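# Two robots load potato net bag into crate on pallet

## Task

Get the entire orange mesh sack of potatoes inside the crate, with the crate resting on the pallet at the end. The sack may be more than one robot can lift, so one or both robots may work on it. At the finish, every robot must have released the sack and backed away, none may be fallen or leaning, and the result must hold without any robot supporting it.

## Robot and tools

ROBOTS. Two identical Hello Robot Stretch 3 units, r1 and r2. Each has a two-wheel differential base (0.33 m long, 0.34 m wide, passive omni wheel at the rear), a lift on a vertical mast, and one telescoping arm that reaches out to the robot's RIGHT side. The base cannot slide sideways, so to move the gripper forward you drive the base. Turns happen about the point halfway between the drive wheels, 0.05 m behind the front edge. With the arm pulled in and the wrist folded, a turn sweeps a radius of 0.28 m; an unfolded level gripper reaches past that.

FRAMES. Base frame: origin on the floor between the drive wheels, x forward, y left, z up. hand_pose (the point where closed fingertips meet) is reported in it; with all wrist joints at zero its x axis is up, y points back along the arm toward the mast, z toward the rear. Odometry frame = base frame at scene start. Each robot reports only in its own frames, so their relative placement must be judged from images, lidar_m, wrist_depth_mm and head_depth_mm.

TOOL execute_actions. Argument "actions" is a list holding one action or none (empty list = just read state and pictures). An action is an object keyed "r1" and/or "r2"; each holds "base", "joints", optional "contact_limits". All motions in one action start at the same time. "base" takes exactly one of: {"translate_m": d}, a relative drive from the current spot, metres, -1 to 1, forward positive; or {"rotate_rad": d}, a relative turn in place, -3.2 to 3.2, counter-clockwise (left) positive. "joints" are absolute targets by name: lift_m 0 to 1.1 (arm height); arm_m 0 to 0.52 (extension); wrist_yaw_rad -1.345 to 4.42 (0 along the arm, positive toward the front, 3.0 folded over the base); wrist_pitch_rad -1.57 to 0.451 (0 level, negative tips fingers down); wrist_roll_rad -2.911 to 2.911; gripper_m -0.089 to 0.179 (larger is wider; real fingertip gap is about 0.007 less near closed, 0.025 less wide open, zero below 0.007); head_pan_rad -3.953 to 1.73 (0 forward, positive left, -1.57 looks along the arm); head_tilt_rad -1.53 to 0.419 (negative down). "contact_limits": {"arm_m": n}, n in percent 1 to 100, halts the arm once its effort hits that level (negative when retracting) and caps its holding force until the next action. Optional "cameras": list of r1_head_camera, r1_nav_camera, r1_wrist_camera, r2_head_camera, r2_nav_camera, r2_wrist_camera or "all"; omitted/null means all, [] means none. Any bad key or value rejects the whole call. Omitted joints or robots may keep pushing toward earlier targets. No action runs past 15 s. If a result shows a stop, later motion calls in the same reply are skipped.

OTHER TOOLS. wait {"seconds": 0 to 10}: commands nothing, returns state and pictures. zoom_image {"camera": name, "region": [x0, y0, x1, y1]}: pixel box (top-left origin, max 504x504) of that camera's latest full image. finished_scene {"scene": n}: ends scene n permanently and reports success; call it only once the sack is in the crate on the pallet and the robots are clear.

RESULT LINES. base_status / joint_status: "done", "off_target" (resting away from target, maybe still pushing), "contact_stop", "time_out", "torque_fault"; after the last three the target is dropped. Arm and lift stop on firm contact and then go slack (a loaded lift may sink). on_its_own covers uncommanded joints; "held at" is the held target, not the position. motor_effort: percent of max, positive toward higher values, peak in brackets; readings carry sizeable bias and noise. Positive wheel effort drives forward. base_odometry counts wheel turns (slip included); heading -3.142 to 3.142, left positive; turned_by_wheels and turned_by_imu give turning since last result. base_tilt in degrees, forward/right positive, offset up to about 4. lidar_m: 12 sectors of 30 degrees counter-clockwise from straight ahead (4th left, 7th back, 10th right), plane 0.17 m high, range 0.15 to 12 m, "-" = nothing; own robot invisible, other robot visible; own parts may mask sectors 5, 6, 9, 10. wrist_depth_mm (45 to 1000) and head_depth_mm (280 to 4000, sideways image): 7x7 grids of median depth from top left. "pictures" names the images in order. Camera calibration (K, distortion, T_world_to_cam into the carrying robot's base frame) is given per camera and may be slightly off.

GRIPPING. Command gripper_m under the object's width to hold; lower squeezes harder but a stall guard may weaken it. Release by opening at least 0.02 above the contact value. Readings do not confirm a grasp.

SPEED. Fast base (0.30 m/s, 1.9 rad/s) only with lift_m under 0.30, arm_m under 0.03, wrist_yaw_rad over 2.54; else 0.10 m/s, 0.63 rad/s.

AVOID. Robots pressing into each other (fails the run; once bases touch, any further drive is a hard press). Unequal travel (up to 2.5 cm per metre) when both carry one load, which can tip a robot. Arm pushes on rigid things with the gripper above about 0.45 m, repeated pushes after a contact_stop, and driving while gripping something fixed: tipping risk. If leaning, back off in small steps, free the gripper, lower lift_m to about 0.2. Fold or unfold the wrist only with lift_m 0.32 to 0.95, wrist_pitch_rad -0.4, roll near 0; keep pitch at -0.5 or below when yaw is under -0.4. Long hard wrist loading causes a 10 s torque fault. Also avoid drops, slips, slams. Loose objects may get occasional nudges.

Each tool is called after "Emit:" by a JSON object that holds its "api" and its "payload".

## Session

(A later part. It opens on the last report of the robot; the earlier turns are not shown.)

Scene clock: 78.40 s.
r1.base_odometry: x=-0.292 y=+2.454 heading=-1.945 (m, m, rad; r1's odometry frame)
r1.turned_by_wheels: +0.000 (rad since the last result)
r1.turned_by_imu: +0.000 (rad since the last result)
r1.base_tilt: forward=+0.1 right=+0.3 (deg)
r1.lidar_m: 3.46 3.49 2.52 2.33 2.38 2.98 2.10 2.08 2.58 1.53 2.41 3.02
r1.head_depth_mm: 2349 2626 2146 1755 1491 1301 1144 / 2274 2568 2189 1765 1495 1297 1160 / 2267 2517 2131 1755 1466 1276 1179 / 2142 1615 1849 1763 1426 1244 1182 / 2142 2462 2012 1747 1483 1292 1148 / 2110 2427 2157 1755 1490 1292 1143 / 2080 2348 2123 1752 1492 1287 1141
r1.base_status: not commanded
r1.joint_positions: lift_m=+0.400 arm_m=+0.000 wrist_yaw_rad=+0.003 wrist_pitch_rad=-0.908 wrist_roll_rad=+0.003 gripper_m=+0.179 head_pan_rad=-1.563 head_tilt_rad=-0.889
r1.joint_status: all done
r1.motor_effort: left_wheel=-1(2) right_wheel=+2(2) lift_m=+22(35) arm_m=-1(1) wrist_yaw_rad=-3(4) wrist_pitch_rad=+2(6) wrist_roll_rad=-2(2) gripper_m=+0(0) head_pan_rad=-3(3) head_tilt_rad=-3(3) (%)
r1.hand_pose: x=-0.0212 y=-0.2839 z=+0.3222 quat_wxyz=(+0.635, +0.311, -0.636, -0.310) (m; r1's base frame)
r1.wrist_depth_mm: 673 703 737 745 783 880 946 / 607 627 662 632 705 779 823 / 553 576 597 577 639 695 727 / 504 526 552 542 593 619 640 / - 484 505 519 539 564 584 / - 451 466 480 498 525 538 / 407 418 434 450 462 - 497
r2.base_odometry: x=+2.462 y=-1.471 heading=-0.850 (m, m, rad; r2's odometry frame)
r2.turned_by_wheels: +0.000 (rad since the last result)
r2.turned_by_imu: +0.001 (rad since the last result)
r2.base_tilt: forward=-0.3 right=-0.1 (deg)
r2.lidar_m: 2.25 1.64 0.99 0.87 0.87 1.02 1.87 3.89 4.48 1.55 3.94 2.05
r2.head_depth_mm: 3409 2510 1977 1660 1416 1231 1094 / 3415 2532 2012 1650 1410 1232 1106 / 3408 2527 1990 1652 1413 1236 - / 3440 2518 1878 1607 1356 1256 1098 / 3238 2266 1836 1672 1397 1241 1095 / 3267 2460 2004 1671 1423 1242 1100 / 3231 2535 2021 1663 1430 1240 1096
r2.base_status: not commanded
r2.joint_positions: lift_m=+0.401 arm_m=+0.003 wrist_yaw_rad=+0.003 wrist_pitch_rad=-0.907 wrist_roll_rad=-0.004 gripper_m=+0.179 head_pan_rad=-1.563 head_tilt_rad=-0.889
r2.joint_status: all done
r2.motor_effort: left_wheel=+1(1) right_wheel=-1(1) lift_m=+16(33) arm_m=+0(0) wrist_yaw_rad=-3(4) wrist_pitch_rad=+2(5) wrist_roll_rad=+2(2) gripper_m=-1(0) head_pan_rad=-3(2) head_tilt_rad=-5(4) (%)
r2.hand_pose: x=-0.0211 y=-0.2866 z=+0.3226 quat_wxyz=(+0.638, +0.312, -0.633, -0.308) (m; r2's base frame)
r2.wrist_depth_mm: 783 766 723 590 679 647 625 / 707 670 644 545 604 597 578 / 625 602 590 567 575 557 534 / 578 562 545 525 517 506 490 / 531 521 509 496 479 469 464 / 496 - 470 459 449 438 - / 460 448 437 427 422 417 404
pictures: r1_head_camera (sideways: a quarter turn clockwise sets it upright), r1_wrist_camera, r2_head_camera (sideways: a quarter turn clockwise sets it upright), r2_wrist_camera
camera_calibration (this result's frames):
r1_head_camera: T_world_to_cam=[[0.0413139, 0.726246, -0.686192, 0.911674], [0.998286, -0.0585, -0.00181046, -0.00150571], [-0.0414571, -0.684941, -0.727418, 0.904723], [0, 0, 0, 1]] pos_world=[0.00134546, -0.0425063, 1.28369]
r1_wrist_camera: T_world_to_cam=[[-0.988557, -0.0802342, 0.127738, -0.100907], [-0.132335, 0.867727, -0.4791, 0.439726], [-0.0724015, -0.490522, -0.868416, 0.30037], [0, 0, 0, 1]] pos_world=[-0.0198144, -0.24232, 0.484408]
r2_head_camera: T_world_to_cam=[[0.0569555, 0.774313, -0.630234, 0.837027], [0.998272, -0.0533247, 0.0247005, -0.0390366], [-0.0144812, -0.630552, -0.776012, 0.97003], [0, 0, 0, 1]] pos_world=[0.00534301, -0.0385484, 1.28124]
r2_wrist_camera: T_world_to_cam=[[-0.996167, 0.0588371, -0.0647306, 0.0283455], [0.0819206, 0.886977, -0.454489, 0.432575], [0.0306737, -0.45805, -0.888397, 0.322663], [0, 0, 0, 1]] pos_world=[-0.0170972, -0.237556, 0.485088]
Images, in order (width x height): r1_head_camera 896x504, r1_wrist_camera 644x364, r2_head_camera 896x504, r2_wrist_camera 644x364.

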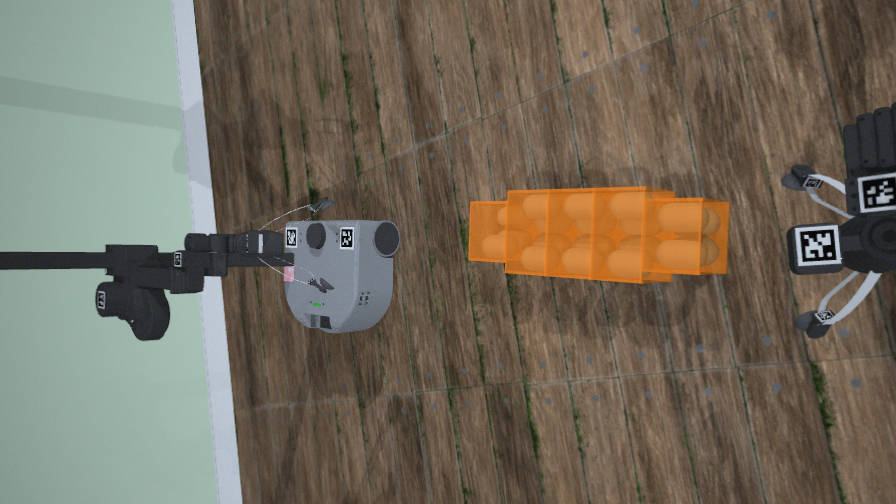

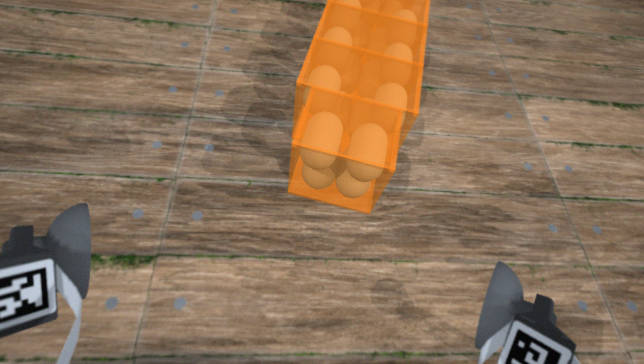

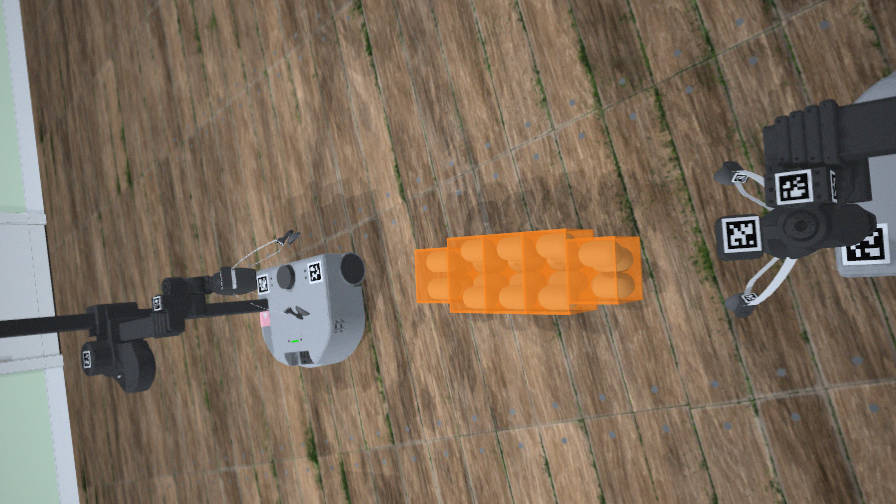

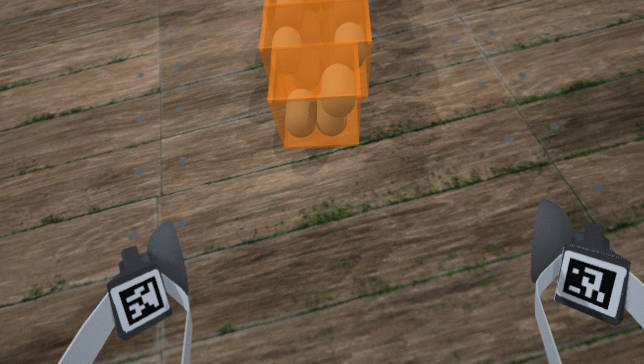

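Emit:
{"api": "execute_actions", "payload": {"actions": [{"r1":{"base":{"translate_m":-0.05},"joints":{"lift_m":0.15,"arm_m":0.16}},"r2":{"joints":{"lift_m":0.15,"arm_m":0.22}}}], "cameras": []}}

Emit:
{"api": "execute_actions", "payload": {"actions": [{"r1":{"joints":{"arm_m":0.27}},"r2":{"joints":{"arm_m":0.35}}}], "cameras": ["r1_wrist_camera","r2_wrist_camera","r1_head_camera","r2_head_camera"]}}

Scene clock: 90.33 s.
r1.base_odometry: x=-0.274 y=+2.501 heading=-1.945 (m, m, rad; r1's odometry frame)
r1.turned_by_wheels: +0.000 (rad since the last result)
r1.turned_by_imu: +0.000 (rad since the last result)
r1.base_tilt: forward=+0.1 right=+0.3 (deg)
r1.lidar_m: 3.51 3.55 2.52 2.33 2.38 2.98 2.06 2.04 2.58 2.39 2.42 3.01
r1.head_depth_mm: 2358 2624 2162 1765 1497 1300 1149 / 2293 2533 2177 1756 1491 1296 1139 / 2249 2578 2129 1768 1491 1310 1137 / 2187 2451 1960 1729 1418 1269 1121 / 2154 2364 1826 1752 1482 1292 1141 / 2124 2424 2115 1759 1496 1293 1142 / 2112 2398 2134 1757 1487 1300 1141
r1.base_status: done
r1.joint_positions: lift_m=+0.150 arm_m=+0.160 wrist_yaw_rad=+0.001 wrist_pitch_rad=-0.909 wrist_roll_rad=+0.003 gripper_m=+0.179 head_pan_rad=-1.563 head_tilt_rad=-0.889
r1.joint_status: all done
r1.motor_effort: left_wheel=-2(8) right_wheel=+2(4) lift_m=+23(22) arm_m=+5(2) wrist_yaw_rad=-2(2) wrist_pitch_rad=+2(3) wrist_roll_rad=-2(2) gripper_m=+0(0) head_pan_rad=-3(3) head_tilt_rad=-3(3) (%)
r1.hand_pose: x=-0.0214 y=-0.4430 z=+0.0721 quat_wxyz=(+0.635, +0.311, -0.636, -0.311) (m; r1's base frame)
r1.wrist_depth_mm: 318 335 329 276 227 417 443 / 289 300 164 182 181 368 388 / 265 273 171 174 166 326 343 / 242 250 252 211 276 295 308 / - 231 240 247 258 269 280 / - 215 222 230 237 249 257 / 195 201 207 213 221 - 238
r2.base_odometry: x=+2.462 y=-1.471 heading=-0.850 (m, m, rad; r2's odometry frame)
r2.turned_by_wheels: +0.000 (rad since the last result)
r2.turned_by_imu: +0.001 (rad since the last result)
r2.base_tilt: forward=-0.2 right=-0.2 (deg)
r2.lidar_m: 2.26 1.64 0.99 0.86 0.87 1.02 1.87 3.90 4.46 1.19 3.93 2.05
r2.head_depth_mm: 3409 2519 1997 1641 1408 1233 1091 / 3415 2514 2005 1665 1412 1230 1114 / 3402 2515 2006 1659 1415 1215 - / 3462 2513 1947 1619 1359 1202 1117 / 3250 2346 1765 1668 1390 1232 1096 / 3240 2526 1953 1653 1424 1241 1097 / 3228 2590 2006 1663 1420 1242 1093
r2.base_status: not commanded
r2.joint_positions: lift_m=+0.151 arm_m=+0.220 wrist_yaw_rad=+0.002 wrist_pitch_rad=-0.907 wrist_roll_rad=-0.004 gripper_m=+0.179 head_pan_rad=-1.563 head_tilt_rad=-0.889
r2.joint_status: all done
r2.motor_effort: left_wheel=+0(0) right_wheel=+0(1) lift_m=+15(17) arm_m=+4(5) wrist_yaw_rad=-2(3) wrist_pitch_rad=+2(2) wrist_roll_rad=+2(2) gripper_m=+0(1) head_pan_rad=-2(2) head_tilt_rad=-5(5) (%)
r2.hand_pose: x=-0.0213 y=-0.5035 z=+0.0726 quat_wxyz=(+0.637, +0.311, -0.634, -0.309) (m; r2's base frame)
r2.wrist_depth_mm: 381 366 238 186 323 317 309 / 349 333 309 168 298 288 281 / 311 297 226 174 274 268 262 / 284 277 259 252 254 249 242 / 263 259 249 243 236 233 225 / 242 - 233 226 220 214 - / 226 216 215 211 207 201 198
pictures: none
No camera images: the call's "cameras" was empty. Leave "cameras" out to get every camera's image.

Scene clock: 93.37 s.
r1.base_odometry: x=-0.274 y=+2.501 heading=-1.945 (m, m, rad; r1's odometry frame)
r1.turned_by_wheels: +0.000 (rad since the last result)
r1.turned_by_imu: +0.000 (rad since the last result)
r1.base_tilt: forward=+0.2 right=+0.3 (deg)
r1.lidar_m: 3.50 3.56 2.52 2.33 2.38 2.97 2.05 2.04 2.58 2.39 2.42 3.03
r1.head_depth_mm: 2355 2637 2149 1761 1495 1296 1145 / 2314 2554 2174 1755 1495 1298 1144 / 2274 2590 2124 1771 1500 1322 1154 / 2196 2463 1966 1679 1409 1256 1146 / 2166 2343 1874 1721 1462 1268 1144 / 2130 2437 2132 1746 1489 1283 1138 / 2094 2377 2147 1762 1494 1285 1144
r1.base_status: not commanded
r1.joint_positions: lift_m=+0.150 arm_m=+0.269 wrist_yaw_rad=+0.051 wrist_pitch_rad=-1.023 wrist_roll_rad=-0.015 gripper_m=+0.179 head_pan_rad=-1.563 head_tilt_rad=-0.889
r1.joint_status: all done
r1.on_its_own: wrist_yaw_rad is held at +0.044, not at your +0.000, by its stall guard, which is not easing now; arm_m is at rest, and its effort (+19) is outside its rest range (-14 to +14); wrist_pitch_rad is at rest, and its effort (+34) is outside its rest range (-20 to +32)
r1.motor_effort: left_wheel=-2(3) right_wheel=+6(6) lift_m=+23(22) arm_m=+19(20) wrist_yaw_rad=-8(29) wrist_pitch_rad=+34(36) wrist_roll_rad=+6(11) gripper_m=-1(2) head_pan_rad=-3(3) head_tilt_rad=-3(3) (%)
r1.hand_pose: x=-0.0158 y=-0.5261 z=+0.0577 quat_wxyz=(+0.630, +0.364, -0.603, -0.328) (m; r1's base frame)
r1.wrist_depth_mm: 269 278 155 197 241 201 353 / 250 258 161 205 204 161 320 / 234 240 121 199 173 158 295 / 219 117 114 141 125 260 274 / 209 104 111 123 113 244 253 / - 107 117 108 107 231 236 / 186 190 194 101 103 213 224
r2.base_odometry: x=+2.462 y=-1.471 heading=-0.850 (m, m, rad; r2's odometry frame)
r2.turned_by_wheels: +0.000 (rad since the last result)
r2.turned_by_imu: +0.010 (rad since the last result)
r2.base_tilt: forward=-0.3 right=-0.1 (deg)
r2.lidar_m: 2.28 1.61 0.98 0.87 0.87 1.03 1.91 3.87 4.46 3.93 3.94 2.05
r2.head_depth_mm: 3388 2512 1998 1659 1410 1227 1094 / 3409 2497 1993 1660 1419 1230 1111 / 3408 2528 2002 1652 1446 1234 - / 3382 2538 1933 1569 1379 1241 1109 / 3266 2276 1804 1662 1420 1241 1095 / 3275 2551 1962 1666 1423 1236 1097 / 3221 2569 1993 1664 1414 1238 1099
r2.base_status: not commanded
r2.joint_positions: lift_m=+0.151 arm_m=+0.349 wrist_yaw_rad=+0.147 wrist_pitch_rad=-1.060 wrist_roll_rad=-0.089 gripper_m=+0.179 head_pan_rad=-1.564 head_tilt_rad=-0.890
r2.joint_status: all done
r2.on_its_own: wrist_yaw_rad is held at +0.092, not at your +0.000, by its stall guard, which is still easing; arm_m is at rest, and its effort (+16) is outside its rest range (-14 to +14); wrist_pitch_rad is at rest, and its effort (+47) is outside its rest range (-20 to +32)
r2.motor_effort: left_wheel=+9(15) right_wheel=-6(13) lift_m=+15(15) arm_m=+16(24) wrist_yaw_rad=-64(87) wrist_pitch_rad=+47(57) wrist_roll_rad=+33(36) gripper_m=-1(1) head_pan_rad=-2(3) head_tilt_rad=-4(5) (%)
r2.hand_pose: x=-0.0063 y=-0.5968 z=+0.0540 quat_wxyz=(+0.660, +0.415, -0.553, -0.294) (m; r2's base frame)
r2.wrist_depth_mm: 280 276 171 192 193 139 259 / 264 264 257 196 185 146 245 / 254 250 247 187 120 236 232 / 237 237 171 135 113 224 221 / 228 225 175 113 110 214 212 / 217 - 211 114 115 204 - / 209 203 203 199 198 195 194
pictures: r1_head_camera (sideways: a quarter turn clockwise sets it upright), r1_wrist_camera, r2_head_camera (sideways: a quarter turn clockwise sets it upright), r2_wrist_camera
camera_calibration (this result's frames):
r1_head_camera: T_world_to_cam=[[0.0413605, 0.726429, -0.685996, 0.911418], [0.998282, -0.0585656, -0.00182836, -0.00148237], [-0.0415039, -0.684741, -0.727603, 0.904964], [0, 0, 0, 1]] pos_world=[0.00134261, -0.0425011, 1.28368]
r1_wrist_camera: T_world_to_cam=[[-0.97945, -0.156698, 0.126978, -0.121276], [-0.193658, 0.906544, -0.375065, 0.53735], [-0.0563397, -0.391948, -0.918261, 0.00728135], [0, 0, 0, 1]] pos_world=[-0.0143116, -0.503281, 0.223627]
r2_head_camera: T_world_to_cam=[[0.0574801, 0.774784, -0.629607, 0.836206], [0.998235, -0.0540257, 0.0246509, -0.0389718], [-0.0149159, -0.629913, -0.776523, 0.970696], [0, 0, 0, 1]] pos_world=[0.00531659, -0.0385311, 1.28121]
r2_wrist_camera: T_world_to_cam=[[-0.988708, -0.149281, -0.0130992, -0.0829592], [-0.137575, 0.938869, -0.315591, 0.606528], [0.0594102, -0.310225, -0.948805, 0.0330917], [0, 0, 0, 1]] pos_world=[-0.0005454, -0.571569, 0.221726]
Images, in order (width x height): r1_head_camera 896x504, r1_wrist_camera 644x364, r2_head_camera 896x504, r2_wrist_camera 644x364.

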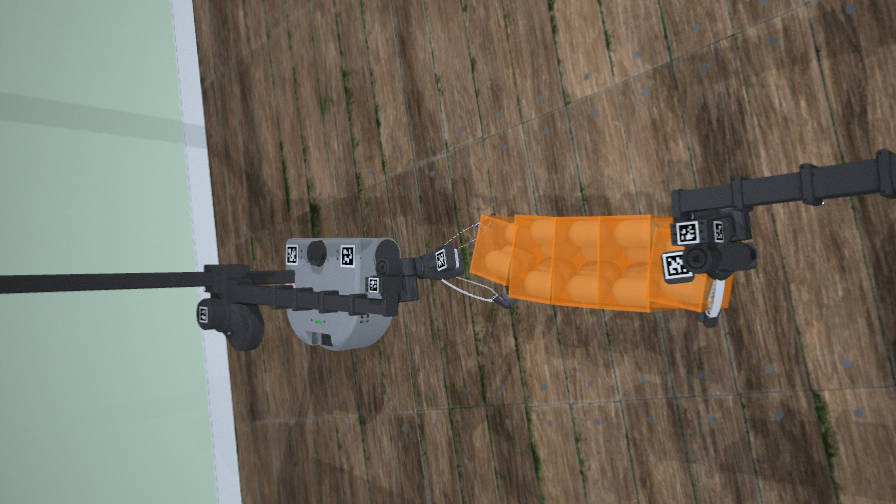

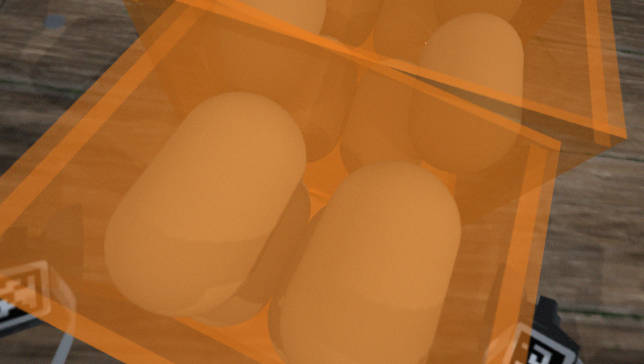

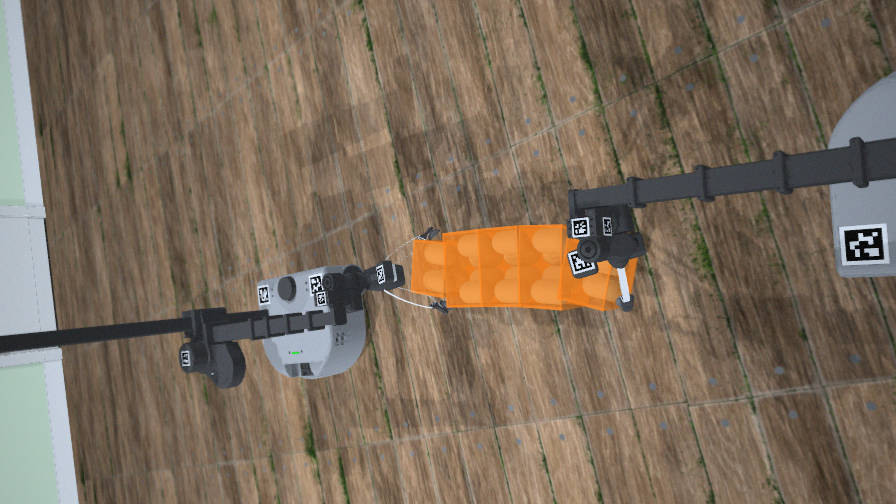

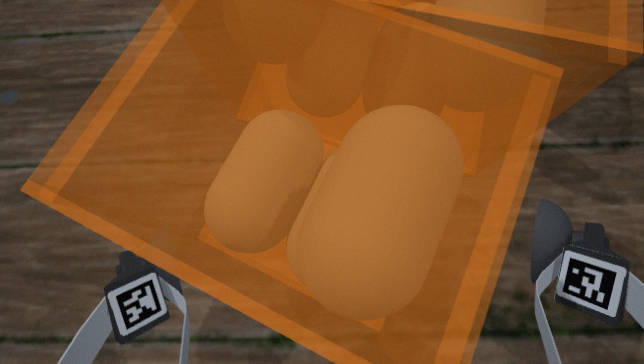

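Palm is pressing; fingers straddle the ends. Back off slightly and grip.

Emit:
{"api": "execute_actions", "payload": {"actions": [{"r1":{"joints":{"arm_m":0.25,"wrist_yaw_rad":0,"wrist_pitch_rad":-0.9,"gripper_m":0.05}},"r2":{"joints":{"arm_m":0.32,"wrist_yaw_rad":0,"wrist_pitch_rad":-0.9,"gripper_m":0.05}}}], "cameras": []}}

Emit:
{"api": "execute_actions", "payload": {"actions": [{"r1":{"joints":{"lift_m":0.3,"gripper_m":0.045}},"r2":{"joints":{"lift_m":0.3,"gripper_m":0.045}}}], "cameras": ["r1_head_camera","r2_head_camera"]}}

Scene clock: 98.63 s.
r1.base_odometry: x=-0.274 y=+2.501 heading=-1.945 (m, m, rad; r1's odometry frame)
r1.turned_by_wheels: +0.000 (rad since the last result)
r1.turned_by_imu: +0.001 (rad since the last result)
r1.base_tilt: forward=+0.1 right=+0.2 (deg)
r1.lidar_m: 3.51 3.54 2.52 2.32 2.38 2.98 2.06 2.03 2.59 2.39 2.42 3.02
r1.head_depth_mm: 2350 2612 2164 1758 1489 1294 1143 / 2312 2579 2151 1768 1491 1296 1145 / 2262 2547 2137 1752 1487 1318 1143 / 2180 2443 1962 1698 1401 1269 1136 / 2192 2397 1887 1752 1450 1287 1146 / 2138 2415 2149 1761 1501 1291 1139 / 2064 2407 2144 1770 1483 1291 1140
r1.base_status: not commanded
r1.joint_positions: lift_m=+0.150 arm_m=+0.250 wrist_yaw_rad=+0.058 wrist_pitch_rad=-0.984 wrist_roll_rad=-0.006 gripper_m=+0.053 head_pan_rad=-1.563 head_tilt_rad=-0.889
r1.joint_status: wrist_yaw_rad off_target (ended at +0.058, target +0.000); wrist_pitch_rad off_target (ended at -0.984, target -0.900); the others done
r1.on_its_own: wrist_yaw_rad is held at +0.051, not at your +0.000, by its stall guard, which is not easing now
r1.motor_effort: left_wheel=-1(8) right_wheel=+3(13) lift_m=+26(26) arm_m=+4(17) wrist_yaw_rad=-8(42) wrist_pitch_rad=+23(32) wrist_roll_rad=+2(11) gripper_m=-70(100) head_pan_rad=-3(3) head_tilt_rad=-3(3) (%)
r1.hand_pose: x=-0.0146 y=-0.5163 z=+0.0623 quat_wxyz=(+0.635, +0.353, -0.611, -0.315) (m; r1's base frame)
r1.wrist_depth_mm: 285 295 168 200 251 220 379 / 262 271 168 215 196 175 339 / 243 251 129 206 175 166 309 / 227 125 120 183 133 269 283 / - 109 117 124 119 253 261 / - 115 125 110 112 237 242 / 188 193 196 103 110 - 226
r2.base_odometry: x=+2.462 y=-1.471 heading=-0.850 (m, m, rad; r2's odometry frame)
r2.turned_by_wheels: +0.000 (rad since the last result)
r2.turned_by_imu: +0.001 (rad since the last result)
r2.base_tilt: forward=-0.4 right=-0.2 (deg)
r2.lidar_m: 2.28 1.61 0.98 0.87 0.87 1.03 1.91 3.88 4.45 1.69 3.94 2.05
r2.head_depth_mm: 3426 2481 1992 1642 1415 1226 1090 / 3448 2479 1999 1663 1412 1232 1110 / 3408 2515 2002 1664 1457 1240 1129 / 3453 2527 1942 1581 1400 1234 1110 / 3283 2277 1813 1648 1405 1232 1094 / 3287 2542 1938 1663 1418 1240 1092 / 3189 2561 2011 1663 1431 1242 1097
r2.base_status: not commanded
r2.joint_positions: lift_m=+0.150 arm_m=+0.319 wrist_yaw_rad=+0.100 wrist_pitch_rad=-1.017 wrist_roll_rad=-0.050 gripper_m=+0.052 head_pan_rad=-1.564 head_tilt_rad=-0.890
r2.joint_status: wrist_yaw_rad off_target (ended at +0.100, target +0.000); wrist_pitch_rad off_target (ended at -1.017, target -0.900); the others done
r2.on_its_own: wrist_yaw_rad is held at +0.074, not at your +0.000, by its stall guard, which is still easing; wrist_pitch_rad is at rest, and its effort (+34) is outside its rest range (-20 to +32)
r2.motor_effort: left_wheel=+3(21) right_wheel=-1(18) lift_m=+18(18) arm_m=+7(9) wrist_yaw_rad=-31(72) wrist_pitch_rad=+34(35) wrist_roll_rad=+19(25) gripper_m=-4(98) head_pan_rad=-2(2) head_tilt_rad=-4(4) (%)
r2.hand_pose: x=-0.0102 y=-0.5781 z=+0.0585 quat_wxyz=(+0.649, +0.383, -0.583, -0.304) (m; r2's base frame)
r2.wrist_depth_mm: 304 297 286 209 182 173 270 / 285 281 273 218 134 257 252 / 265 263 253 188 125 242 237 / 250 248 191 179 119 229 226 / 236 233 227 192 129 217 214 / 224 220 215 214 208 206 205 / 211 210 206 202 200 197 195
pictures: none
No camera images: the call's "cameras" was empty. Leave "cameras" out to get every camera's image.

Scene clock: 100.83 s.
r1.base_odometry: x=-0.274 y=+2.501 heading=-1.945 (m, m, rad; r1's odometry frame)
r1.turned_by_wheels: +0.000 (rad since the last result)
r1.turned_by_imu: +0.000 (rad since the last result)
r1.base_tilt: forward=+0.1 right=+0.2 (deg)
r1.lidar_m: 3.49 3.54 2.52 2.33 2.38 2.98 2.06 2.04 2.59 0.45 2.42 3.01
r1.head_depth_mm: 2360 2603 2149 1777 1496 1290 1141 / 2302 2578 2166 1756 1494 1305 1136 / 2256 2498 2140 1760 1489 1298 1136 / 2196 2426 1927 1719 1413 1231 1142 / 2151 2302 1878 1750 1489 1270 1137 / 2117 2394 2113 1752 1495 1291 1142 / 2100 2365 2141 1746 1483 1297 1141
r1.base_status: not commanded
r1.joint_positions: lift_m=+0.299 arm_m=+0.250 wrist_yaw_rad=+0.060 wrist_pitch_rad=-0.956 wrist_roll_rad=+0.004 gripper_m=+0.059 head_pan_rad=-1.563 head_tilt_rad=-0.890
r1.joint_status: gripper_m off_target (ended at +0.059, target +0.045); the others done
r1.on_its_own: wrist_yaw_rad is held at +0.051, not at your +0.000, by its stall guard, which is not easing now; gripper_m is held at +0.060, not at your +0.045, by its stall guard, which is still easing
r1.motor_effort: left_wheel=+2(8) right_wheel=-1(13) lift_m=+60(60) arm_m=+1(4) wrist_yaw_rad=-10(37) wrist_pitch_rad=+15(24) wrist_roll_rad=-2(2) gripper_m=-10(100) head_pan_rad=-4(3) head_tilt_rad=-3(3) (%)
r1.hand_pose: x=-0.0139 y=-0.5228 z=+0.2145 quat_wxyz=(+0.636, +0.344, -0.619, -0.307) (m; r1's base frame)
r1.wrist_depth_mm: 491 516 535 551 572 618 660 / 450 464 485 397 466 556 581 / 414 428 444 332 372 504 528 / 384 396 226 341 305 462 484 / - 361 140 157 215 424 442 / - 335 132 123 193 398 409 / 313 322 155 118 350 - 378
r2.base_odometry: x=+2.462 y=-1.471 heading=-0.850 (m, m, rad; r2's odometry frame)
r2.turned_by_wheels: +0.000 (rad since the last result)
r2.turned_by_imu: +0.000 (rad since the last result)
r2.base_tilt: forward=-0.4 right=+0.0 (deg)
r2.lidar_m: 2.27 1.61 0.98 0.87 0.87 1.03 1.90 3.88 4.43 0.96 3.93 2.06
r2.head_depth_mm: 3417 2509 1990 1642 1413 1232 1089 / 3404 2516 1994 1659 1408 1237 1110 / 3427 2502 2005 1660 1420 1252 - / 3383 2511 1938 1503 1377 1230 1112 / 3224 2266 1763 1632 1385 1239 1099 / 3250 2352 1962 1668 1425 1244 1095 / 3205 2551 2008 1664 1415 1239 1098
r2.base_status: not commanded
r2.joint_positions: lift_m=+0.299 arm_m=+0.320 wrist_yaw_rad=+0.116 wrist_pitch_rad=-0.912 wrist_roll_rad=-0.007 gripper_m=+0.045 head_pan_rad=-1.564 head_tilt_rad=-0.890
r2.joint_status: all done
r2.on_its_own: wrist_yaw_rad is held at +0.115, not at your +0.000, by its stall guard, which is not easing now; wrist_pitch_rad moved +0.105 to your old target -0.900
r2.motor_effort: left_wheel=-1(7) right_wheel=+1(6) lift_m=+40(45) arm_m=+4(7) wrist_yaw_rad=+0(38) wrist_pitch_rad=+4(37) wrist_roll_rad=+3(19) gripper_m=-1(63) head_pan_rad=-2(1) head_tilt_rad=-4(4) (%)
r2.hand_pose: x=-0.0057 y=-0.6016 z=+0.2208 quat_wxyz=(+0.654, +0.349, -0.613, -0.273) (m; r2's base frame)
r2.wrist_depth_mm: 610 578 577 430 434 510 506 / 556 534 510 408 468 468 452 / 502 483 469 381 427 430 417 / 450 441 429 360 403 405 394 / 415 409 404 287 379 369 364 / 391 380 374 362 353 350 337 / 370 356 351 340 334 328 319
pictures: r1_head_camera (sideways: a quarter turn clockwise sets it upright), r2_head_camera (sideways: a quarter turn clockwise sets it upright)
camera_calibration (this result's frames):
r1_head_camera: T_world_to_cam=[[0.0413666, 0.726475, -0.685947, 0.911355], [0.998281, -0.0585742, -0.00183279, -0.0014766], [-0.0415103, -0.684692, -0.727649, 0.905024], [0, 0, 0, 1]] pos_world=[0.00134223, -0.0424998, 1.28368]
r2_head_camera: T_world_to_cam=[[0.05748, 0.774784, -0.629607, 0.836206], [0.998235, -0.0540256, 0.0246509, -0.0389718], [-0.0149158, -0.629913, -0.776523, 0.970696], [0, 0, 0, 1]] pos_world=[0.00531659, -0.0385311, 1.28121]
Images, in order (width x height): r1_head_camera 896x504, r2_head_camera 896x504.

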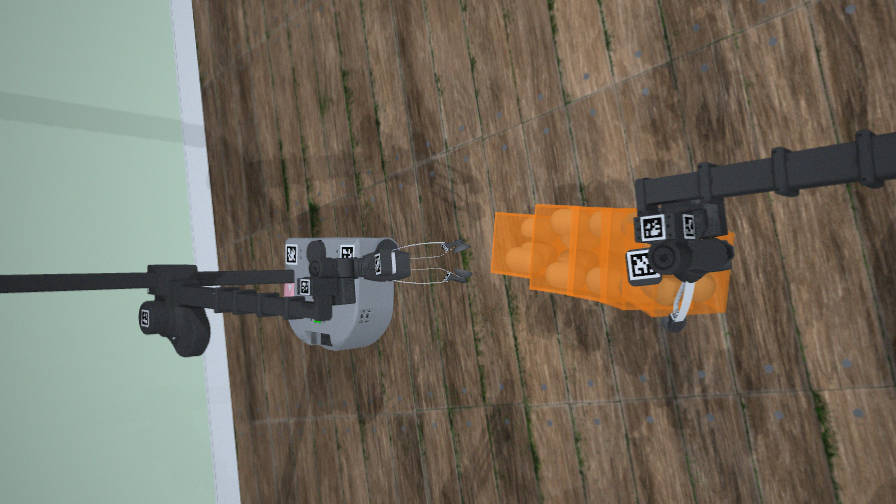

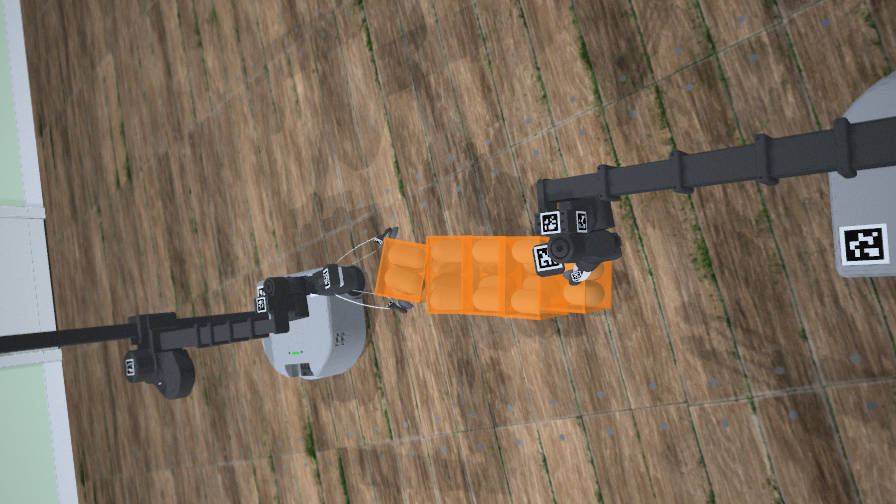

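Emit:
{"api": "execute_actions", "payload": {"actions": [{"r1":{"joints":{"lift_m":0.15,"gripper_m":0.05}},"r2":{"joints":{"arm_m":0.24,"gripper_m":0.179,"wrist_yaw_rad":0.0}}}], "cameras": []}}

Emit:
{"api": "execute_actions", "payload": {"actions": [{"r2":{"joints":{"lift_m":0.15}}}], "cameras": ["r2_wrist_camera","r2_head_camera"]}}

Scene clock: 107.73 s.
r1.base_odometry: x=-0.274 y=+2.501 heading=-1.945 (m, m, rad; r1's odometry frame)
r1.turned_by_wheels: +0.000 (rad since the last result)
r1.turned_by_imu: +0.001 (rad since the last result)
r1.base_tilt: forward=+0.0 right=+0.0 (deg)
r1.lidar_m: 3.50 3.55 2.53 2.34 2.38 2.98 2.05 2.04 2.59 1.53 2.42 3.02
r1.head_depth_mm: 2370 2642 2152 1764 1487 1302 1141 / 2314 2578 2153 1755 1492 1293 1148 / 2247 2586 2164 1764 1491 1318 1148 / 2153 2466 1947 1760 1400 1270 1146 / 2156 1673 1836 1761 1493 1269 1149 / 2118 2431 2141 1754 1487 1292 1141 / 2088 2393 2113 1746 1483 1287 1144
r1.base_status: not commanded
r1.joint_positions: lift_m=+0.175 arm_m=+0.250 wrist_yaw_rad=+0.052 wrist_pitch_rad=-0.944 wrist_roll_rad=+0.024 gripper_m=+0.061 head_pan_rad=-1.563 head_tilt_rad=-0.890
r1.joint_status: lift_m contact_stop (moved -0.124 of -0.149); gripper_m off_target (ended at +0.061, target +0.050)
r1.on_its_own: wrist_yaw_rad is held at +0.051, not at your +0.000, by its stall guard, which is not easing now; gripper_m is held at +0.060, not at your +0.050, by its stall guard, which is still easing; lift_m is slack since a contact_stop, until your next command for it (your +0.150 is given up)
r1.motor_effort: left_wheel=-1(2) right_wheel=+1(3) lift_m=+33(50) arm_m=+5(5) wrist_yaw_rad=-2(6) wrist_pitch_rad=+12(32) wrist_roll_rad=-12(13) gripper_m=-31(100) head_pan_rad=-3(3) head_tilt_rad=-4(3) (%)
r1.hand_pose: x=-0.0148 y=-0.5253 z=+0.0926 quat_wxyz=(+0.631, +0.334, -0.629, -0.309) (m; r1's base frame)
r1.wrist_depth_mm: 344 357 368 260 304 412 447 / 311 321 201 283 247 373 400 / 284 296 198 243 199 339 357 / 266 270 142 161 187 311 323 / - 123 127 127 270 287 296 / - 125 126 115 253 267 272 / 214 220 164 116 237 - 252
r2.base_odometry: x=+2.462 y=-1.471 heading=-0.850 (m, m, rad; r2's odometry frame)
r2.turned_by_wheels: +0.000 (rad since the last result)
r2.turned_by_imu: +0.001 (rad since the last result)
r2.base_tilt: forward=-0.3 right=+0.0 (deg)
r2.lidar_m: 2.28 1.61 0.98 0.87 0.87 1.03 1.90 3.90 4.42 1.10 3.92 2.05
r2.head_depth_mm: 3357 2521 1983 1653 1402 1235 1089 / 3406 2541 2010 1650 1414 1234 1115 / 3407 2494 2001 1667 1443 1226 - / 3370 2508 1939 1550 1403 1217 1109 / 3238 2309 1815 1661 1392 1235 1100 / 3278 2537 1959 1656 1418 1236 1097 / 3191 2535 2016 1663 1413 1230 1097
r2.base_status: not commanded
r2.joint_positions: lift_m=+0.299 arm_m=+0.240 wrist_yaw_rad=+0.003 wrist_pitch_rad=-0.912 wrist_roll_rad=-0.006 gripper_m=+0.179 head_pan_rad=-1.564 head_tilt_rad=-0.890
r2.joint_status: all done
r2.motor_effort: left_wheel=-1(1) right_wheel=+0(0) lift_m=+40(40) arm_m=-3(2) wrist_yaw_rad=-3(4) wrist_pitch_rad=+4(4) wrist_roll_rad=+3(3) gripper_m=+0(84) head_pan_rad=-2(2) head_tilt_rad=-4(4) (%)
r2.hand_pose: x=-0.0212 y=-0.5231 z=+0.2208 quat_wxyz=(+0.637, +0.313, -0.632, -0.310) (m; r2's base frame)
r2.wrist_depth_mm: 601 586 566 450 521 519 500 / 549 530 507 424 478 470 454 / 495 481 461 384 443 431 418 / 465 445 429 313 408 399 393 / 419 413 397 376 380 374 364 / 394 - 376 363 351 343 - / 366 353 349 340 336 325 317
pictures: none
No camera images: the call's "cameras" was empty. Leave "cameras" out to get every camera's image.

not run: a stop came earlier in this reply.

Emit:
{"api": "execute_actions", "payload": {"actions": [{"r1":{"joints":{"lift_m":0.175,"gripper_m":0.045}},"r2":{"joints":{"lift_m":0.15}}}], "cameras": ["r2_wrist_camera","r2_head_camera"]}}

Scene clock: 112.43 s.
r1.base_odometry: x=-0.274 y=+2.501 heading=-1.945 (m, m, rad; r1's odometry frame)
r1.turned_by_wheels: +0.000 (rad since the last result)
r1.turned_by_imu: +0.000 (rad since the last result)
r1.base_tilt: forward=+0.0 right=+0.4 (deg)
r1.lidar_m: 3.51 3.56 2.53 2.33 2.38 2.98 2.05 2.04 2.59 1.11 2.42 3.03
r1.head_depth_mm: 2372 2615 2149 1763 1485 1295 1146 / 2313 2539 2169 1765 1483 1295 1145 / 2259 2543 2132 1755 1490 1319 1140 / 2194 2463 1970 1707 1402 1264 1144 / 2167 2382 1875 1764 1486 1266 1142 / 2120 2435 2134 1767 1481 1284 1142 / 2098 2398 2138 1774 1487 1295 1142
r1.base_status: not commanded
r1.joint_positions: lift_m=+0.175 arm_m=+0.250 wrist_yaw_rad=+0.052 wrist_pitch_rad=-0.943 wrist_roll_rad=+0.024 gripper_m=+0.058 head_pan_rad=-1.563 head_tilt_rad=-0.890
r1.joint_status: gripper_m off_target (ended at +0.058, target +0.045); the others done
r1.on_its_own: wrist_yaw_rad is held at +0.051, not at your +0.000, by its stall guard, which is not easing now; gripper_m is held at +0.055, not at your +0.045, by its stall guard, which is still easing
r1.motor_effort: left_wheel=-1(1) right_wheel=+1(1) lift_m=+20(26) arm_m=+5(5) wrist_yaw_rad=-2(1) wrist_pitch_rad=+12(12) wrist_roll_rad=-12(12) gripper_m=-58(100) head_pan_rad=-3(3) head_tilt_rad=-4(3) (%)
r1.hand_pose: x=-0.0148 y=-0.5253 z=+0.0926 quat_wxyz=(+0.631, +0.334, -0.629, -0.309) (m; r1's base frame)
r1.wrist_depth_mm: 343 354 367 259 304 412 446 / 311 323 201 284 247 371 398 / 285 295 198 244 199 342 356 / 265 270 142 161 187 310 323 / - 123 127 127 271 288 294 / - 125 126 115 252 268 273 / 214 220 163 116 238 - 253
r2.base_odometry: x=+2.462 y=-1.471 heading=-0.850 (m, m, rad; r2's odometry frame)
r2.turned_by_wheels: +0.000 (rad since the last result)
r2.turned_by_imu: +0.001 (rad since the last result)
r2.base_tilt: forward=-0.4 right=-0.1 (deg)
r2.lidar_m: 2.28 1.62 0.98 0.87 0.87 1.03 1.91 3.90 4.44 1.55 3.94 2.06
r2.head_depth_mm: 3373 2501 1991 1658 1414 1227 1091 / 3452 2504 1997 1656 1420 1233 1113 / 3410 2524 2016 1657 1420 1219 - / 3355 2519 1961 1547 1380 1211 1113 / 3269 2275 1803 1653 1388 1237 1096 / 3251 2557 1962 1665 1421 1240 1099 / 3249 2558 2033 1666 1424 1235 1099
r2.base_status: not commanded
r2.joint_positions: lift_m=+0.151 arm_m=+0.240 wrist_yaw_rad=+0.003 wrist_pitch_rad=-0.911 wrist_roll_rad=-0.006 gripper_m=+0.179 head_pan_rad=-1.564 head_tilt_rad=-0.890
r2.joint_status: all done
r2.motor_effort: left_wheel=-2(2) right_wheel=+0(1) lift_m=+15(33) arm_m=-3(3) wrist_yaw_rad=-4(4) wrist_pitch_rad=+3(3) wrist_roll_rad=+3(3) gripper_m=+0(1) head_pan_rad=-2(2) head_tilt_rad=-4(4) (%)
r2.hand_pose: x=-0.0212 y=-0.5232 z=+0.0720 quat_wxyz=(+0.638, +0.313, -0.632, -0.310) (m; r2's base frame)
r2.wrist_depth_mm: 382 361 259 210 324 317 309 / 340 330 264 168 301 288 280 / 304 297 222 169 274 266 261 / 281 274 233 251 255 249 239 / 261 256 247 241 235 230 227 / 241 - 231 226 221 215 - / 225 218 214 211 207 202 197
pictures: r2_head_camera (sideways: a quarter turn clockwise sets it upright), r2_wrist_camera
camera_calibration (this result's frames):
r2_head_camera: T_world_to_cam=[[0.05748, 0.774784, -0.629607, 0.836206], [0.998235, -0.0540256, 0.0246509, -0.0389718], [-0.0149158, -0.629913, -0.776523, 0.970696], [0, 0, 0, 1]] pos_world=[0.00531659, -0.0385311, 1.28121]
r2_wrist_camera: T_world_to_cam=[[-0.996337, 0.057709, -0.0631086, 0.0252881], [0.0800397, 0.889147, -0.450567, 0.52936], [0.0301111, -0.453968, -0.890509, -0.0060944], [0, 0, 0, 1]] pos_world=[-0.0169908, -0.474905, 0.234681]
Images, in order (width x height): r2_head_camera 896x504, r2_wrist_camera 644x364.

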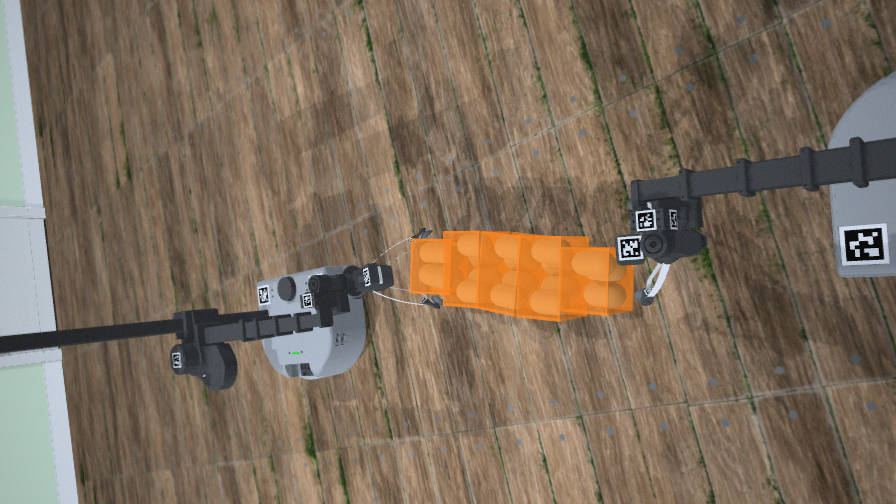

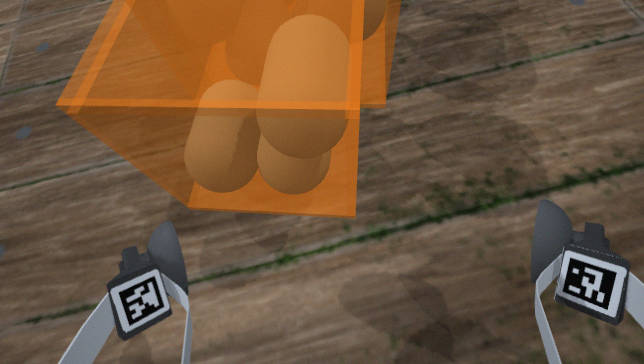

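Emit:
{"api": "execute_actions", "payload": {"actions": [{"r1":{"joints":{"gripper_m":0.05}},"r2":{"base":{"translate_m":0.055}}}], "cameras": []}}

Emit:
{"api": "execute_actions", "payload": {"actions": [{"r2":{"joints":{"arm_m":0.34}}}], "cameras": ["r2_wrist_camera","r1_head_camera"]}}

Scene clock: 117.03 s.
r1.base_odometry: x=-0.274 y=+2.501 heading=-1.945 (m, m, rad; r1's odometry frame)
r1.turned_by_wheels: +0.000 (rad since the last result)
r1.turned_by_imu: +0.000 (rad since the last result)
r1.base_tilt: forward=+0.1 right=+0.3 (deg)
r1.lidar_m: 3.51 3.55 2.53 2.33 2.38 2.99 2.05 2.04 2.59 1.11 2.42 3.03
r1.head_depth_mm: 2356 2639 2155 1766 1498 1293 1141 / 2328 2552 2139 1751 1489 1298 1140 / 2259 2516 2140 1763 1485 1327 1148 / 2113 2417 1761 1713 1393 1266 1149 / 2167 2423 2028 1750 1483 1270 1141 / 2133 2447 2151 1765 1487 1298 1148 / 2084 2378 2144 1770 1483 1295 1147
r1.base_status: not commanded
r1.joint_positions: lift_m=+0.175 arm_m=+0.250 wrist_yaw_rad=+0.052 wrist_pitch_rad=-0.943 wrist_roll_rad=+0.024 gripper_m=+0.058 head_pan_rad=-1.563 head_tilt_rad=-0.890
r1.joint_status: gripper_m off_target (ended at +0.058, target +0.050)
r1.on_its_own: wrist_yaw_rad is held at +0.051, not at your +0.000, by its stall guard, which is not easing now; gripper_m is held at +0.055, not at your +0.050, by its stall guard, which is still easing
r1.motor_effort: left_wheel=-1(1) right_wheel=+1(1) lift_m=+20(20) arm_m=+5(5) wrist_yaw_rad=-2(1) wrist_pitch_rad=+12(12) wrist_roll_rad=-12(12) gripper_m=-58(100) head_pan_rad=-3(3) head_tilt_rad=-3(4) (%)
r1.hand_pose: x=-0.0148 y=-0.5253 z=+0.0926 quat_wxyz=(+0.631, +0.334, -0.629, -0.309) (m; r1's base frame)
r1.wrist_depth_mm: 341 355 366 259 304 414 444 / 311 321 202 282 246 372 395 / 286 294 197 245 199 339 355 / 265 269 142 161 187 309 324 / - 124 128 127 271 286 297 / - 125 126 116 253 268 273 / 214 220 164 116 238 - 254
r2.base_odometry: x=+2.498 y=-1.512 heading=-0.850 (m, m, rad; r2's odometry frame)
r2.turned_by_wheels: +0.000 (rad since the last result)
r2.turned_by_imu: +0.001 (rad since the last result)
r2.base_tilt: forward=-0.2 right=-0.1 (deg)
r2.lidar_m: 2.24 1.64 0.99 0.88 0.88 1.05 1.93 3.94 4.43 1.68 3.93 2.00
r2.head_depth_mm: 3360 2496 1990 1667 1409 1227 1091 / 3433 2504 1992 1653 1411 1231 1111 / 3371 2541 2000 1647 1415 1216 - / 3381 2538 1844 1545 1350 1212 1110 / 3251 1713 1814 1666 1419 1238 1092 / 3286 2555 1994 1662 1432 1237 1097 / 3177 2532 2008 1659 1426 1239 1094
r2.base_status: done
r2.joint_positions: lift_m=+0.151 arm_m=+0.240 wrist_yaw_rad=+0.003 wrist_pitch_rad=-0.911 wrist_roll_rad=-0.006 gripper_m=+0.179 head_pan_rad=-1.564 head_tilt_rad=-0.890
r2.joint_status: not commanded
r2.motor_effort: left_wheel=-1(7) right_wheel=+0(4) lift_m=+15(15) arm_m=-3(3) wrist_yaw_rad=-4(3) wrist_pitch_rad=+3(4) wrist_roll_rad=+3(3) gripper_m=-1(0) head_pan_rad=-2(2) head_tilt_rad=-4(4) (%)
r2.hand_pose: x=-0.0212 y=-0.5232 z=+0.0720 quat_wxyz=(+0.638, +0.313, -0.632, -0.310) (m; r2's base frame)
r2.wrist_depth_mm: 383 362 345 257 179 314 307 / 340 332 317 259 160 290 283 / 306 298 291 214 167 267 259 / 281 277 265 225 250 247 242 / 260 255 247 240 237 231 225 / 240 - 231 222 221 216 - / 224 218 215 210 206 203 197
pictures: none
No camera images: the call's "cameras" was empty. Leave "cameras" out to get every camera's image.

Scene clock: 119.00 s.
r1.base_odometry: x=-0.274 y=+2.501 heading=-1.945 (m, m, rad; r1's odometry frame)
r1.turned_by_wheels: +0.000 (rad since the last result)
r1.turned_by_imu: +0.000 (rad since the last result)
r1.base_tilt: forward=+0.0 right=+0.2 (deg)
r1.lidar_m: 3.51 3.56 2.53 2.33 2.38 2.98 2.05 2.04 2.58 1.01 2.42 3.02
r1.head_depth_mm: 2363 2612 2168 1771 1492 1294 1143 / 2303 2574 2162 1763 1489 1297 1144 / 2240 2542 2154 1753 1496 1310 1142 / 2119 2395 1812 1671 1404 1267 1139 / 2159 2453 2013 1768 1482 1264 1143 / 2137 2428 2158 1766 1488 1293 1144 / 2097 2362 2135 1742 1491 1295 1143
r1.base_status: not commanded
r1.joint_positions: lift_m=+0.175 arm_m=+0.250 wrist_yaw_rad=+0.052 wrist_pitch_rad=-0.943 wrist_roll_rad=+0.024 gripper_m=+0.071 head_pan_rad=-1.563 head_tilt_rad=-0.890
r1.joint_status: not commanded
r1.on_its_own: wrist_yaw_rad is held at +0.051, not at your +0.000, by its stall guard, which is not easing now; gripper_m is held at +0.069, not at your +0.050, by its stall guard, which is still easing
r1.motor_effort: left_wheel=-1(1) right_wheel=+1(0) lift_m=+20(20) arm_m=+5(5) wrist_yaw_rad=-3(1) wrist_pitch_rad=+12(12) wrist_roll_rad=-12(12) gripper_m=-51(57) head_pan_rad=-3(3) head_tilt_rad=-4(3) (%)
r1.hand_pose: x=-0.0148 y=-0.5253 z=+0.0926 quat_wxyz=(+0.631, +0.334, -0.629, -0.309) (m; r1's base frame)
r1.wrist_depth_mm: 342 354 368 259 304 406 444 / 310 321 202 285 246 376 394 / 286 295 198 244 199 341 355 / 265 272 142 161 187 309 322 / - 123 127 127 271 286 296 / - 125 126 115 252 268 273 / 215 220 164 116 237 - 254
r2.base_odometry: x=+2.498 y=-1.512 heading=-0.850 (m, m, rad; r2's odometry frame)
r2.turned_by_wheels: +0.000 (rad since the last result)
r2.turned_by_imu: +0.001 (rad since the last result)
r2.base_tilt: forward=-0.3 right=+0.1 (deg)
r2.lidar_m: 2.24 1.63 0.99 0.88 0.88 1.05 1.94 3.95 4.43 1.69 3.92 2.00
r2.head_depth_mm: 3408 2501 1980 1653 1406 1231 1090 / 3424 2505 2005 1659 1414 1232 1108 / 3375 2513 2005 1652 1441 1233 - / 3339 2514 1827 1542 1364 1237 1112 / 3257 1707 1803 1659 1413 1236 1102 / 3312 2566 2002 1658 1425 1233 1104 / 3167 2566 2012 1671 1423 1240 1097
r2.base_status: not commanded
r2.joint_positions: lift_m=+0.151 arm_m=+0.339 wrist_yaw_rad=+0.018 wrist_pitch_rad=-0.958 wrist_roll_rad=-0.009 gripper_m=+0.179 head_pan_rad=-1.564 head_tilt_rad=-0.890
r2.joint_status: all done
r2.on_its_own: wrist_yaw_rad is at rest, and its effort (-21) is outside its rest range (-12 to +12)
r2.motor_effort: left_wheel=+5(5) right_wheel=-6(6) lift_m=+15(15) arm_m=+11(10) wrist_yaw_rad=-21(21) wrist_pitch_rad=+17(18) wrist_roll_rad=+4(4) gripper_m=+0(2) head_pan_rad=-3(3) head_tilt_rad=-4(4) (%)
r2.hand_pose: x=-0.0193 y=-0.6118 z=+0.0658 quat_wxyz=(+0.634, +0.333, -0.621, -0.319) (m; r2's base frame)
r2.wrist_depth_mm: 351 338 315 227 201 169 287 / 316 309 184 212 204 162 264 / 289 286 276 215 175 254 246 / 271 264 256 192 128 233 232 / 253 249 237 179 119 222 220 / 235 - 222 174 114 207 - / 223 215 211 208 198 200 195
pictures: r1_head_camera (sideways: a quarter turn clockwise sets it upright), r2_wrist_camera
camera_calibration (this result's frames):
r1_head_camera: T_world_to_cam=[[0.041379, 0.726638, -0.685773, 0.911128], [0.99828, -0.0585926, -0.00184867, -0.00145593], [-0.0415245, -0.684517, -0.727813, 0.905237], [0, 0, 0, 1]] pos_world=[0.00134139, -0.0424954, 1.28367]
r2_wrist_camera: T_world_to_cam=[[-0.997371, 0.0427863, -0.058477, 0.022479], [0.0630369, 0.910316, -0.409087, 0.615109], [0.0357292, -0.411698, -0.91062, -0.0245618], [0, 0, 0, 1]] pos_world=[-0.0154771, -0.571017, 0.230581]
Images, in order (width x height): r1_head_camera 896x504, r2_wrist_camera 644x364.

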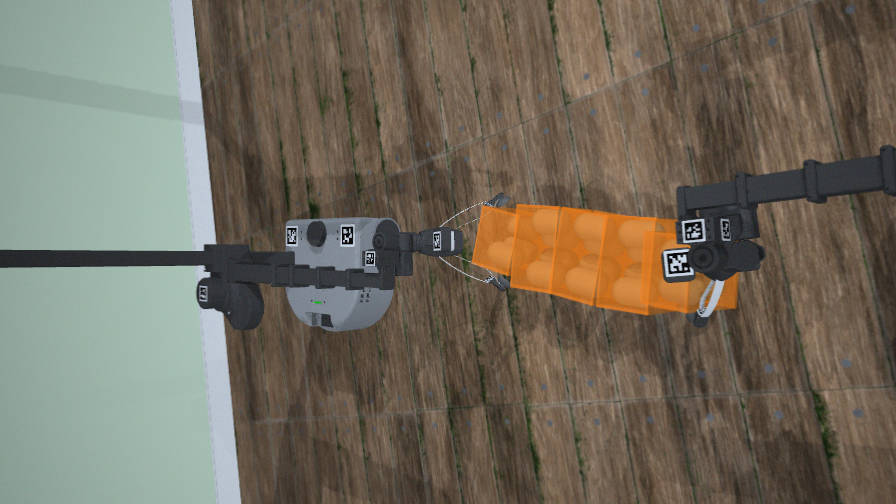

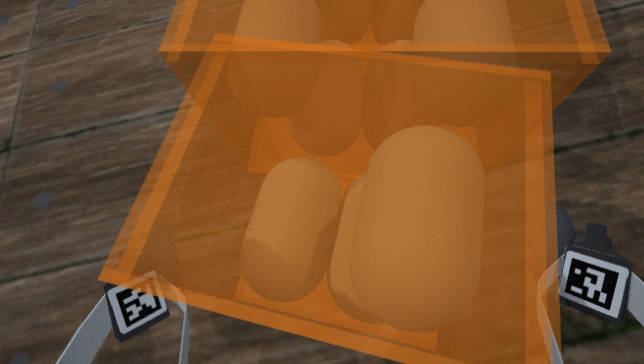

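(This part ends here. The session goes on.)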